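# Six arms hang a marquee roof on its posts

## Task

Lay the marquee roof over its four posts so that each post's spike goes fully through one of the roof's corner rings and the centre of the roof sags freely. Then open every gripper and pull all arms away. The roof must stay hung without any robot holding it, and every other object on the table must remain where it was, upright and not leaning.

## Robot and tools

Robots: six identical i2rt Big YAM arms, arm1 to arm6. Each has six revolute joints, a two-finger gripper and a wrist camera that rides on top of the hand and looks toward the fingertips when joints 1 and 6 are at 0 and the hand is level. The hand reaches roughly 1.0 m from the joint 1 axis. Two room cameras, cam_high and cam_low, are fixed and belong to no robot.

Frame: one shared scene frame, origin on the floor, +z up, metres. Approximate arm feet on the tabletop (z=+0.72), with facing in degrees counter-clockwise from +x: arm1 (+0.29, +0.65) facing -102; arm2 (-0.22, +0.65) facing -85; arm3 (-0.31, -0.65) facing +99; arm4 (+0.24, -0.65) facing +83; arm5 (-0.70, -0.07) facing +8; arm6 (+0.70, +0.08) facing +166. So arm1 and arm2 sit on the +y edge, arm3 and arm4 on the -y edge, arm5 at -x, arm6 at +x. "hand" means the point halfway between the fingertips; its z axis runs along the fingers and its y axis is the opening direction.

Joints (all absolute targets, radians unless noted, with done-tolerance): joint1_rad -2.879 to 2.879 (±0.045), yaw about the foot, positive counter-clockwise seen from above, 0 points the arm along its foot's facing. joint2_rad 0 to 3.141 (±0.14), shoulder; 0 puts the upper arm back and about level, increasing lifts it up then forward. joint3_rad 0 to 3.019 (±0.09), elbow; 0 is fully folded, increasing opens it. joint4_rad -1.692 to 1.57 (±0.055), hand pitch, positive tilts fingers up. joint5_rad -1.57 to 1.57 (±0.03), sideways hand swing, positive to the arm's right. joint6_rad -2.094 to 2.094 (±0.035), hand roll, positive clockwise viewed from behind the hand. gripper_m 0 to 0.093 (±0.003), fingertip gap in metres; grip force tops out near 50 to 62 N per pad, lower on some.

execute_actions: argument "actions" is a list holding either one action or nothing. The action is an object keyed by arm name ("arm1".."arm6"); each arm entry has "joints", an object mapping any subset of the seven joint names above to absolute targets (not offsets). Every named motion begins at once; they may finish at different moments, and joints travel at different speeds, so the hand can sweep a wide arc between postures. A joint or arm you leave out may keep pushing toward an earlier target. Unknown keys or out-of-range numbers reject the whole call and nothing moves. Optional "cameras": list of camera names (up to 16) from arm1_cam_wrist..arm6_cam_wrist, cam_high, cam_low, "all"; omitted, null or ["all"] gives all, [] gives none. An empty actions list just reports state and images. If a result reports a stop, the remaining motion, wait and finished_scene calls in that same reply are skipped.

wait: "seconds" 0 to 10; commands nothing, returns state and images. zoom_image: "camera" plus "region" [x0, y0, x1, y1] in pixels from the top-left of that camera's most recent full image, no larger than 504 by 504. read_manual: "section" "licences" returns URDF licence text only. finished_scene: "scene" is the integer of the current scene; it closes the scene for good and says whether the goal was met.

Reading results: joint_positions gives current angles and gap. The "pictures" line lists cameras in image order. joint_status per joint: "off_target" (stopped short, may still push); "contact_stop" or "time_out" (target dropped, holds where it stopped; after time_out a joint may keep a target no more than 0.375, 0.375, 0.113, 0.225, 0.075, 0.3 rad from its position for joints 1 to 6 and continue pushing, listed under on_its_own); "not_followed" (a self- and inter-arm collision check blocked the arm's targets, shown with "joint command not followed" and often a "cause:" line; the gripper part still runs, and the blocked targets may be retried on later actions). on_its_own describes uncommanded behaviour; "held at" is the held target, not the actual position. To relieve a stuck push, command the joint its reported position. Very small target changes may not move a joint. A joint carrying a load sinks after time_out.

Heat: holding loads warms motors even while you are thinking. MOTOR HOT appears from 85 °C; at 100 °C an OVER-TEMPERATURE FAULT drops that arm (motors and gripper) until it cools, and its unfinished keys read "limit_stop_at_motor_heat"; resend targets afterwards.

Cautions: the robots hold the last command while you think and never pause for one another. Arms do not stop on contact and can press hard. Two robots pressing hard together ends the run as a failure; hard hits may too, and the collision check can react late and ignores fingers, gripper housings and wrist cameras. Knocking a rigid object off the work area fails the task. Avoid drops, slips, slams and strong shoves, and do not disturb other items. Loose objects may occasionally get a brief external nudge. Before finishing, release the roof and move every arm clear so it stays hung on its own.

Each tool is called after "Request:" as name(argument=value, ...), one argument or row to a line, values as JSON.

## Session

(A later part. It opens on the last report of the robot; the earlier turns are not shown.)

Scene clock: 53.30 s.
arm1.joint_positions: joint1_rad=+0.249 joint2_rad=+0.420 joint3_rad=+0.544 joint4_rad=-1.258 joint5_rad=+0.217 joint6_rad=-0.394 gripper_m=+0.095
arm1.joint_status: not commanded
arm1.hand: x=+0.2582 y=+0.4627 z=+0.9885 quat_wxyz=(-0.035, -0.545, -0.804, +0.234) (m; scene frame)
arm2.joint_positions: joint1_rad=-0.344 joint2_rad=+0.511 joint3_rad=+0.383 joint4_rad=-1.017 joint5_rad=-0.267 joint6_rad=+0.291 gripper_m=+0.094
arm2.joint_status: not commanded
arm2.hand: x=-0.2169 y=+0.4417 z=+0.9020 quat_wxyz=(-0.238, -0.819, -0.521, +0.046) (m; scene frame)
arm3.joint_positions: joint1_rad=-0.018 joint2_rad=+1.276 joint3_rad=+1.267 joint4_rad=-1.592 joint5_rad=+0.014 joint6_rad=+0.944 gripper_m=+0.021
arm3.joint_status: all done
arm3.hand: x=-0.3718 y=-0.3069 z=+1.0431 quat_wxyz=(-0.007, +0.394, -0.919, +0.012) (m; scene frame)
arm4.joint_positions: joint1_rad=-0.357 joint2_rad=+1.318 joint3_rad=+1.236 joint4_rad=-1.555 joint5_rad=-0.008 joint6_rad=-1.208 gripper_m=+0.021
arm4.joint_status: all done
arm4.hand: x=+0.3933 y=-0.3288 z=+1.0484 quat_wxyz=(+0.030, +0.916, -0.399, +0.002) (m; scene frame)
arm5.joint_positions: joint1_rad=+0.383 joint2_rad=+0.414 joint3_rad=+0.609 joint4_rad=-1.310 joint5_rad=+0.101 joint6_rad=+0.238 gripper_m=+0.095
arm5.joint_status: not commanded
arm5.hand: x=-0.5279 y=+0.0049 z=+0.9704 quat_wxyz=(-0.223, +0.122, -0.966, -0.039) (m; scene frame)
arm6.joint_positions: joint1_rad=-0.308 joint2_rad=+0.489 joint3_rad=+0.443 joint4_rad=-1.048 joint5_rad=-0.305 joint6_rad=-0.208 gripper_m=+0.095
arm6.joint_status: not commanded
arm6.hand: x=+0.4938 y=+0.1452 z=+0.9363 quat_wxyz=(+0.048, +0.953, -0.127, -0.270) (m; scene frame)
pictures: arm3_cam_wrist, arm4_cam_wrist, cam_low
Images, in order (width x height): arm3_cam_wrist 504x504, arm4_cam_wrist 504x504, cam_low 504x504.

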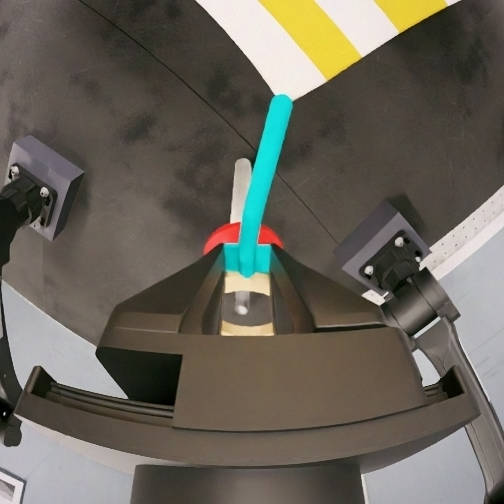

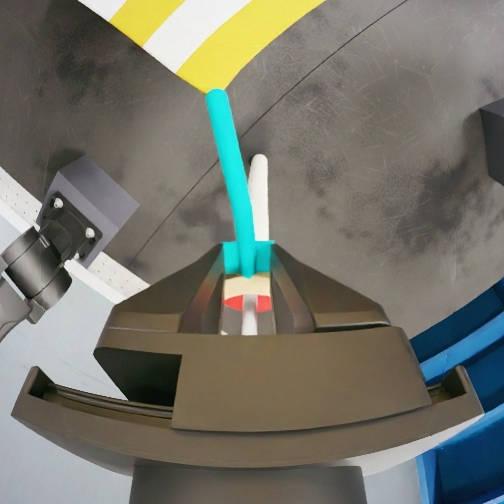

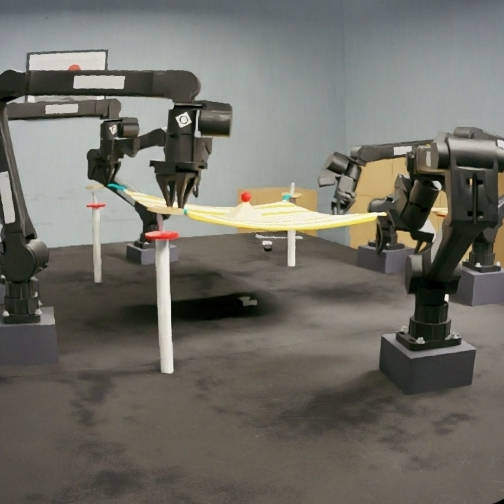

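Request:
execute_actions(
  actions=[
    {"arm3":{"joints":{"joint1_rad":0.02,"joint4_rad":-1.62}},"arm4":{"joints":{"joint1_rad":-0.425,"joint4_rad":-1.585}}},
  ],
  cameras=["arm3_cam_wrist","arm4_cam_wrist"],
)

Scene clock: 55.90 s.
arm1.joint_positions: joint1_rad=+0.249 joint2_rad=+0.420 joint3_rad=+0.544 joint4_rad=-1.258 joint5_rad=+0.217 joint6_rad=-0.394 gripper_m=+0.095
arm1.joint_status: not commanded
arm1.hand: x=+0.2582 y=+0.4627 z=+0.9885 quat_wxyz=(-0.035, -0.545, -0.804, +0.234) (m; scene frame)
arm2.joint_positions: joint1_rad=-0.344 joint2_rad=+0.511 joint3_rad=+0.383 joint4_rad=-1.017 joint5_rad=-0.267 joint6_rad=+0.291 gripper_m=+0.094
arm2.joint_status: not commanded
arm2.hand: x=-0.2169 y=+0.4417 z=+0.9020 quat_wxyz=(-0.238, -0.819, -0.521, +0.046) (m; scene frame)
arm3.joint_positions: joint1_rad=-0.009 joint2_rad=+1.276 joint3_rad=+1.267 joint4_rad=-1.607 joint5_rad=+0.014 joint6_rad=+0.944 gripper_m=+0.021
arm3.joint_status: all done
arm3.hand: x=-0.3740 y=-0.3112 z=+1.0432 quat_wxyz=(-0.006, +0.398, -0.917, +0.019) (m; scene frame)
arm4.joint_positions: joint1_rad=-0.409 joint2_rad=+1.318 joint3_rad=+1.236 joint4_rad=-1.574 joint5_rad=-0.013 joint6_rad=-1.208 gripper_m=+0.021
arm4.joint_status: all done
arm4.hand: x=+0.4067 y=-0.3410 z=+1.0490 quat_wxyz=(+0.039, +0.905, -0.423, -0.002) (m; scene frame)
arm5.joint_positions: joint1_rad=+0.383 joint2_rad=+0.414 joint3_rad=+0.609 joint4_rad=-1.310 joint5_rad=+0.101 joint6_rad=+0.238 gripper_m=+0.095
arm5.joint_status: not commanded
arm5.hand: x=-0.5279 y=+0.0049 z=+0.9704 quat_wxyz=(-0.223, +0.122, -0.966, -0.039) (m; scene frame)
arm6.joint_positions: joint1_rad=-0.308 joint2_rad=+0.489 joint3_rad=+0.443 joint4_rad=-1.048 joint5_rad=-0.305 joint6_rad=-0.208 gripper_m=+0.095
arm6.joint_status: not commanded
arm6.hand: x=+0.4938 y=+0.1452 z=+0.9363 quat_wxyz=(+0.048, +0.953, -0.127, -0.270) (m; scene frame)
pictures: arm3_cam_wrist, arm4_cam_wrist
Images, in order (width x height): arm3_cam_wrist 504x504, arm4_cam_wrist 504x504.

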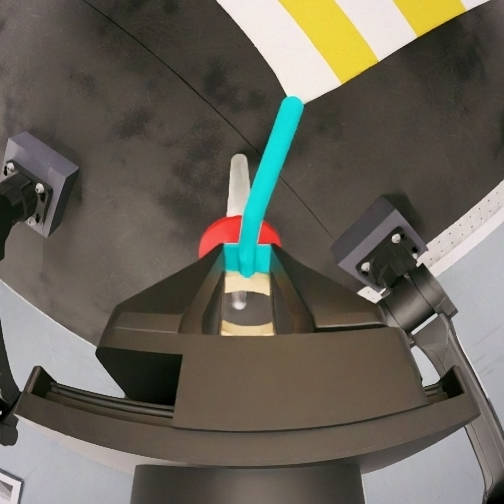

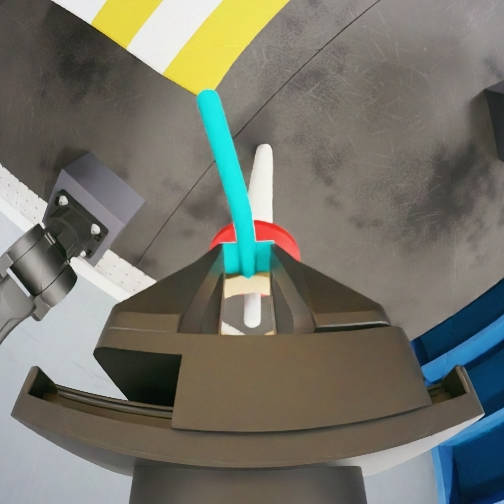

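Request:
execute_actions(
  actions=[
    {"arm3":{"joints":{"joint2_rad":1.335,"joint3_rad":1.25,"joint4_rad":-1.58}},"arm4":{"joints":{"joint1_rad":-0.45,"joint2_rad":1.375,"joint3_rad":1.21,"joint4_rad":-1.55}}},
  ],
  cameras=["arm3_cam_wrist","arm4_cam_wrist","cam_low"],
)

Request:
zoom_image(
  camera="cam_low",
  region=[70, 160, 230, 260],
)

Scene clock: 59.53 s.
arm1.joint_positions: joint1_rad=+0.249 joint2_rad=+0.420 joint3_rad=+0.544 joint4_rad=-1.258 joint5_rad=+0.217 joint6_rad=-0.394 gripper_m=+0.095
arm1.joint_status: not commanded
arm1.hand: x=+0.2582 y=+0.4627 z=+0.9885 quat_wxyz=(-0.035, -0.545, -0.804, +0.234) (m; scene frame)
arm2.joint_positions: joint1_rad=-0.344 joint2_rad=+0.511 joint3_rad=+0.383 joint4_rad=-1.017 joint5_rad=-0.267 joint6_rad=+0.291 gripper_m=+0.094
arm2.joint_status: not commanded
arm2.hand: x=-0.2169 y=+0.4417 z=+0.9020 quat_wxyz=(-0.238, -0.819, -0.521, +0.046) (m; scene frame)
arm3.joint_positions: joint1_rad=-0.009 joint2_rad=+1.346 joint3_rad=+1.242 joint4_rad=-1.582 joint5_rad=+0.014 joint6_rad=+0.944 gripper_m=+0.021
arm3.joint_status: all done
arm3.hand: x=-0.3753 y=-0.3033 z=+1.0108 quat_wxyz=(+0.002, +0.397, -0.916, +0.053) (m; scene frame)
arm4.joint_positions: joint1_rad=-0.424 joint2_rad=+1.374 joint3_rad=+1.212 joint4_rad=-1.557 joint5_rad=-0.016 joint6_rad=-1.208 gripper_m=+0.021
arm4.joint_status: all done
arm4.hand: x=+0.4126 y=-0.3412 z=+1.0215 quat_wxyz=(+0.070, +0.900, -0.429, -0.006) (m; scene frame)
arm5.joint_positions: joint1_rad=+0.383 joint2_rad=+0.414 joint3_rad=+0.609 joint4_rad=-1.310 joint5_rad=+0.101 joint6_rad=+0.238 gripper_m=+0.095
arm5.joint_status: not commanded
arm5.hand: x=-0.5279 y=+0.0049 z=+0.9704 quat_wxyz=(-0.223, +0.122, -0.966, -0.039) (m; scene frame)
arm6.joint_positions: joint1_rad=-0.308 joint2_rad=+0.489 joint3_rad=+0.443 joint4_rad=-1.048 joint5_rad=-0.305 joint6_rad=-0.208 gripper_m=+0.095
arm6.joint_status: not commanded
arm6.hand: x=+0.4938 y=+0.1452 z=+0.9363 quat_wxyz=(+0.048, +0.953, -0.127, -0.270) (m; scene frame)
pictures: arm3_cam_wrist, arm4_cam_wrist, cam_low
Images, in order (width x height): arm3_cam_wrist 504x504, arm4_cam_wrist 504x504, cam_low 504x504.

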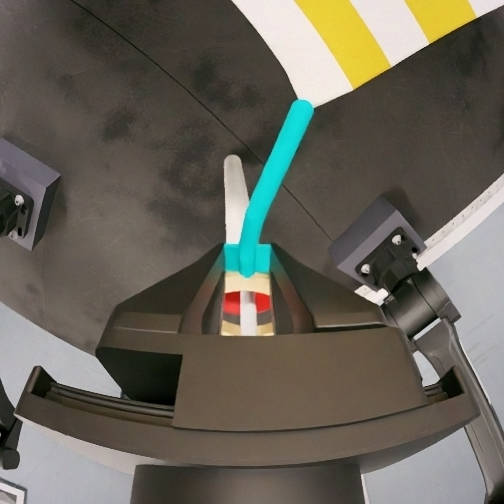

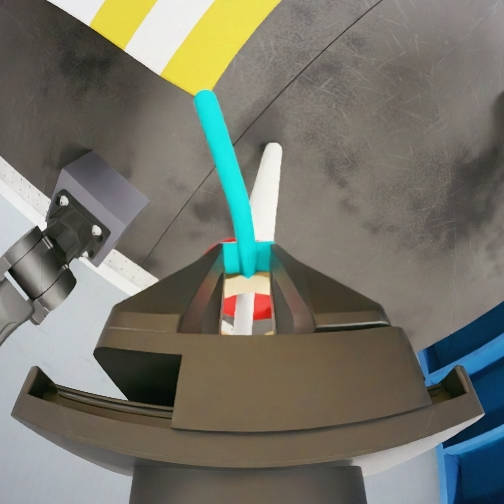

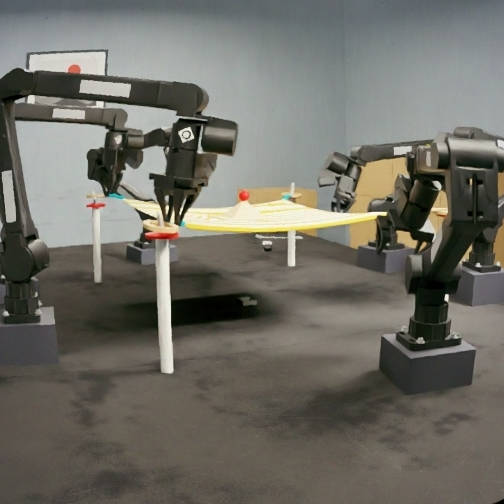

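Region (70, 160, 230, 260) of cam_low's 504x504 image, scaled by 3.150, with more detail than that image has; it fills the top 315 rows of this view, and the rest is white.

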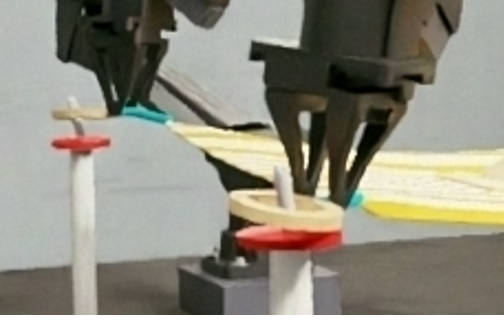

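Request:
execute_actions(
  actions=[
    {"arm3":{"joints":{"joint2_rad":1.365,"joint3_rad":1.23,"joint4_rad":-1.54}},"arm4":{"joints":{"joint1_rad":-0.42,"joint2_rad":1.395,"joint3_rad":1.195,"joint4_rad":-1.5}}},
  ],
  cameras=[],
)

Request:
execute_actions(
  actions=[
    {"arm3":{"joints":{"gripper_m":0.06}},"arm4":{"joints":{"gripper_m":0.06}}},
  ],
  cameras=[],
)

Request:
execute_actions(
  actions=[
    {"arm3":{"joints":{"joint2_rad":1.0,"joint3_rad":1.3}},"arm4":{"joints":{"joint2_rad":1.0,"joint3_rad":1.3}}},
  ],
  cameras=["arm3_cam_wrist","arm4_cam_wrist","cam_low","cam_high"],
)

Request:
zoom_image(
  camera="cam_low",
  region=[70, 160, 470, 330],
)

Scene clock: 63.13 s.
arm1.joint_positions: joint1_rad=+0.249 joint2_rad=+0.420 joint3_rad=+0.544 joint4_rad=-1.258 joint5_rad=+0.217 joint6_rad=-0.394 gripper_m=+0.095
arm1.joint_status: not commanded
arm1.hand: x=+0.2582 y=+0.4627 z=+0.9885 quat_wxyz=(-0.035, -0.545, -0.804, +0.234) (m; scene frame)
arm2.joint_positions: joint1_rad=-0.344 joint2_rad=+0.511 joint3_rad=+0.383 joint4_rad=-1.017 joint5_rad=-0.267 joint6_rad=+0.291 gripper_m=+0.094
arm2.joint_status: not commanded
arm2.hand: x=-0.2169 y=+0.4417 z=+0.9020 quat_wxyz=(-0.238, -0.819, -0.521, +0.046) (m; scene frame)
arm3.joint_positions: joint1_rad=-0.009 joint2_rad=+1.363 joint3_rad=+1.227 joint4_rad=-1.543 joint5_rad=+0.014 joint6_rad=+0.944 gripper_m=+0.021
arm3.joint_status: all done
arm3.hand: x=-0.3765 y=-0.2967 z=+0.9986 quat_wxyz=(+0.001, +0.397, -0.916, +0.050) (m; scene frame)
arm4.joint_positions: joint1_rad=-0.411 joint2_rad=+1.382 joint3_rad=+1.201 joint4_rad=-1.509 joint5_rad=-0.016 joint6_rad=-1.208 gripper_m=+0.021
arm4.joint_status: all done
arm4.hand: x=+0.4129 y=-0.3315 z=+1.0133 quat_wxyz=(+0.056, +0.904, -0.424, -0.004) (m; scene frame)
arm5.joint_positions: joint1_rad=+0.383 joint2_rad=+0.414 joint3_rad=+0.609 joint4_rad=-1.310 joint5_rad=+0.101 joint6_rad=+0.238 gripper_m=+0.095
arm5.joint_status: not commanded
arm5.hand: x=-0.5279 y=+0.0049 z=+0.9704 quat_wxyz=(-0.223, +0.122, -0.966, -0.039) (m; scene frame)
arm6.joint_positions: joint1_rad=-0.308 joint2_rad=+0.489 joint3_rad=+0.443 joint4_rad=-1.048 joint5_rad=-0.305 joint6_rad=-0.208 gripper_m=+0.095
arm6.joint_status: not commanded
arm6.hand: x=+0.4938 y=+0.1452 z=+0.9363 quat_wxyz=(+0.048, +0.953, -0.127, -0.270) (m; scene frame)
pictures: none
No camera images: the call's "cameras" was empty. Leave "cameras" out to get every camera's image.

Scene clock: 63.83 s.
arm1.joint_positions: joint1_rad=+0.249 joint2_rad=+0.420 joint3_rad=+0.544 joint4_rad=-1.258 joint5_rad=+0.217 joint6_rad=-0.394 gripper_m=+0.095
arm1.joint_status: not commanded
arm1.hand: x=+0.2582 y=+0.4627 z=+0.9885 quat_wxyz=(-0.035, -0.545, -0.804, +0.234) (m; scene frame)
arm2.joint_positions: joint1_rad=-0.344 joint2_rad=+0.511 joint3_rad=+0.383 joint4_rad=-1.017 joint5_rad=-0.267 joint6_rad=+0.291 gripper_m=+0.094
arm2.joint_status: not commanded
arm2.hand: x=-0.2169 y=+0.4417 z=+0.9020 quat_wxyz=(-0.238, -0.819, -0.521, +0.046) (m; scene frame)
arm3.joint_positions: joint1_rad=+0.009 joint2_rad=+1.363 joint3_rad=+1.227 joint4_rad=-1.543 joint5_rad=+0.002 joint6_rad=+0.944 gripper_m=+0.060
arm3.joint_status: all done
arm3.hand: x=-0.3851 y=-0.2984 z=+0.9985 quat_wxyz=(+0.006, +0.405, -0.913, +0.049) (m; scene frame)
arm4.joint_positions: joint1_rad=-0.411 joint2_rad=+1.382 joint3_rad=+1.201 joint4_rad=-1.507 joint5_rad=-0.011 joint6_rad=-1.208 gripper_m=+0.060
arm4.joint_status: all done
arm4.hand: x=+0.4139 y=-0.3315 z=+1.0133 quat_wxyz=(+0.056, +0.904, -0.424, -0.002) (m; scene frame)
arm5.joint_positions: joint1_rad=+0.383 joint2_rad=+0.414 joint3_rad=+0.609 joint4_rad=-1.310 joint5_rad=+0.101 joint6_rad=+0.238 gripper_m=+0.095
arm5.joint_status: not commanded
arm5.hand: x=-0.5279 y=+0.0049 z=+0.9704 quat_wxyz=(-0.223, +0.122, -0.966, -0.039) (m; scene frame)
arm6.joint_positions: joint1_rad=-0.308 joint2_rad=+0.489 joint3_rad=+0.443 joint4_rad=-1.048 joint5_rad=-0.305 joint6_rad=-0.208 gripper_m=+0.095
arm6.joint_status: not commanded
arm6.hand: x=+0.4938 y=+0.1452 z=+0.9363 quat_wxyz=(+0.048, +0.953, -0.127, -0.270) (m; scene frame)
pictures: none
No camera images: the call's "cameras" was empty. Leave "cameras" out to get every camera's image.

Scene clock: 65.20 s.
arm1.joint_positions: joint1_rad=+0.249 joint2_rad=+0.420 joint3_rad=+0.544 joint4_rad=-1.258 joint5_rad=+0.217 joint6_rad=-0.394 gripper_m=+0.095
arm1.joint_status: not commanded
arm1.hand: x=+0.2582 y=+0.4627 z=+0.9885 quat_wxyz=(-0.035, -0.545, -0.804, +0.234) (m; scene frame)
arm2.joint_positions: joint1_rad=-0.344 joint2_rad=+0.511 joint3_rad=+0.383 joint4_rad=-1.017 joint5_rad=-0.267 joint6_rad=+0.291 gripper_m=+0.094
arm2.joint_status: not commanded
arm2.hand: x=-0.2169 y=+0.4417 z=+0.9020 quat_wxyz=(-0.238, -0.819, -0.521, +0.046) (m; scene frame)
arm3.joint_positions: joint1_rad=+0.009 joint2_rad=+1.005 joint3_rad=+1.273 joint4_rad=-1.543 joint5_rad=+0.002 joint6_rad=+0.944 gripper_m=+0.060
arm3.joint_status: all done
arm3.hand: x=-0.3761 y=-0.3447 z=+1.1317 quat_wxyz=(-0.035, +0.402, -0.903, -0.148) (m; scene frame)
arm4.joint_positions: joint1_rad=-0.411 joint2_rad=+0.995 joint3_rad=+1.262 joint4_rad=-1.505 joint5_rad=-0.004 joint6_rad=-1.208 gripper_m=+0.060
arm4.joint_status: all done
arm4.hand: x=+0.3915 y=-0.3693 z=+1.1644 quat_wxyz=(-0.168, +0.893, -0.416, +0.018) (m; scene frame)
arm5.joint_positions: joint1_rad=+0.383 joint2_rad=+0.414 joint3_rad=+0.609 joint4_rad=-1.310 joint5_rad=+0.101 joint6_rad=+0.238 gripper_m=+0.095
arm5.joint_status: not commanded
arm5.hand: x=-0.5279 y=+0.0049 z=+0.9704 quat_wxyz=(-0.223, +0.122, -0.966, -0.039) (m; scene frame)
arm6.joint_positions: joint1_rad=-0.308 joint2_rad=+0.489 joint3_rad=+0.443 joint4_rad=-1.048 joint5_rad=-0.305 joint6_rad=-0.208 gripper_m=+0.095
arm6.joint_status: not commanded
arm6.hand: x=+0.4938 y=+0.1452 z=+0.9363 quat_wxyz=(+0.048, +0.953, -0.127, -0.270) (m; scene frame)
pictures: arm3_cam_wrist, arm4_cam_wrist, cam_high, cam_low
Images, in order (width x height): arm3_cam_wrist 504x504, arm4_cam_wrist 504x504, cam_high 504x504, cam_low 504x504.

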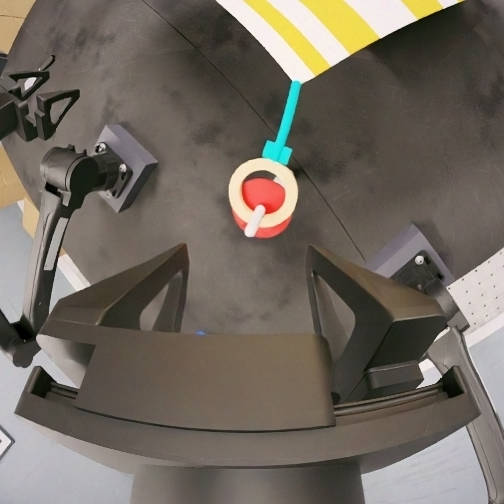

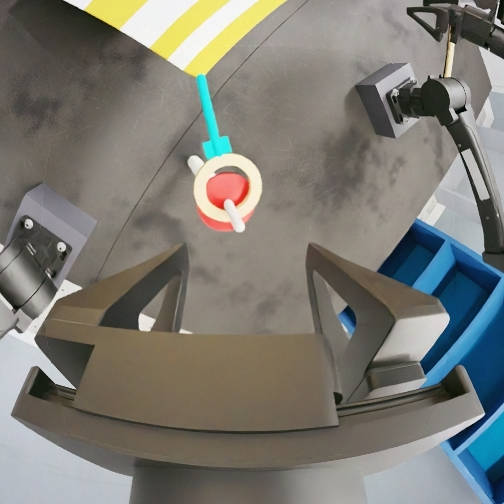

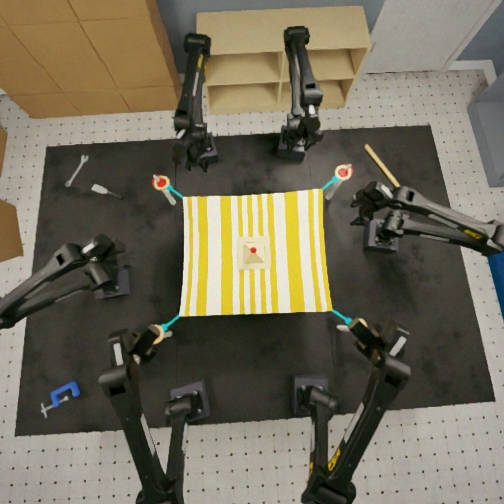

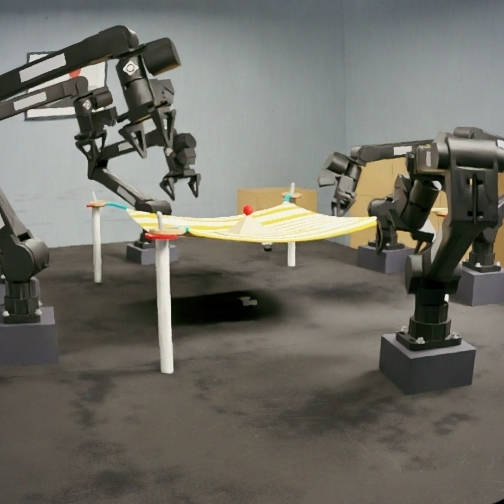

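Region (70, 160, 470, 330) of cam_low's 504x504 image, scaled by 1.260, with more detail than that image has; it fills the top 214 rows of this view, and the rest is white.

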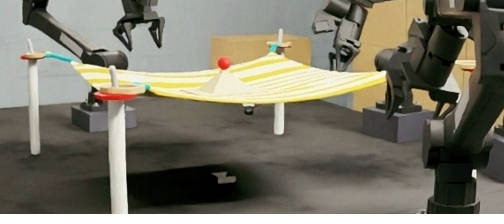

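Request:
execute_actions(
  actions=[
    {"arm3":{"joints":{"joint2_rad":0.5,"joint3_rad":0.9}},"arm4":{"joints":{"joint2_rad":0.5,"joint3_rad":0.9}}},
  ],
  cameras=[],
)

Request:
finished_scene(
  scene=1,
)

Scene clock: 69.53 s.
arm1.joint_positions: joint1_rad=+0.249 joint2_rad=+0.420 joint3_rad=+0.544 joint4_rad=-1.258 joint5_rad=+0.217 joint6_rad=-0.394 gripper_m=+0.095
arm1.joint_status: not commanded
arm1.hand: x=+0.2582 y=+0.4627 z=+0.9885 quat_wxyz=(-0.035, -0.545, -0.804, +0.234) (m; scene frame)
arm2.joint_positions: joint1_rad=-0.344 joint2_rad=+0.511 joint3_rad=+0.383 joint4_rad=-1.017 joint5_rad=-0.267 joint6_rad=+0.291 gripper_m=+0.094
arm2.joint_status: not commanded
arm2.hand: x=-0.2169 y=+0.4417 z=+0.9020 quat_wxyz=(-0.238, -0.819, -0.521, +0.046) (m; scene frame)
arm3.joint_positions: joint1_rad=+0.009 joint2_rad=+0.492 joint3_rad=+0.898 joint4_rad=-1.542 joint5_rad=+0.002 joint6_rad=+0.944 gripper_m=+0.060
arm3.joint_status: all done
arm3.hand: x=-0.3465 y=-0.4824 z=+1.0748 quat_wxyz=(-0.049, +0.396, -0.891, -0.215) (m; scene frame)
arm4.joint_positions: joint1_rad=-0.411 joint2_rad=+0.496 joint3_rad=+0.908 joint4_rad=-1.502 joint5_rad=-0.004 joint6_rad=-1.208 gripper_m=+0.060
arm4.joint_status: all done
arm4.hand: x=+0.3253 y=-0.4885 z=+1.1151 quat_wxyz=(-0.240, +0.880, -0.409, +0.024) (m; scene frame)
arm5.joint_positions: joint1_rad=+0.383 joint2_rad=+0.414 joint3_rad=+0.609 joint4_rad=-1.310 joint5_rad=+0.101 joint6_rad=+0.238 gripper_m=+0.095
arm5.joint_status: not commanded
arm5.hand: x=-0.5279 y=+0.0049 z=+0.9704 quat_wxyz=(-0.223, +0.122, -0.966, -0.039) (m; scene frame)
arm6.joint_positions: joint1_rad=-0.308 joint2_rad=+0.489 joint3_rad=+0.443 joint4_rad=-1.048 joint5_rad=-0.305 joint6_rad=-0.208 gripper_m=+0.095
arm6.joint_status: not commanded
arm6.hand: x=+0.4938 y=+0.1452 z=+0.9363 quat_wxyz=(+0.048, +0.953, -0.127, -0.270) (m; scene frame)
pictures: none
No camera images: the call's "cameras" was empty. Leave "cameras" out to get every camera's image.

The scene is finished: the task was done.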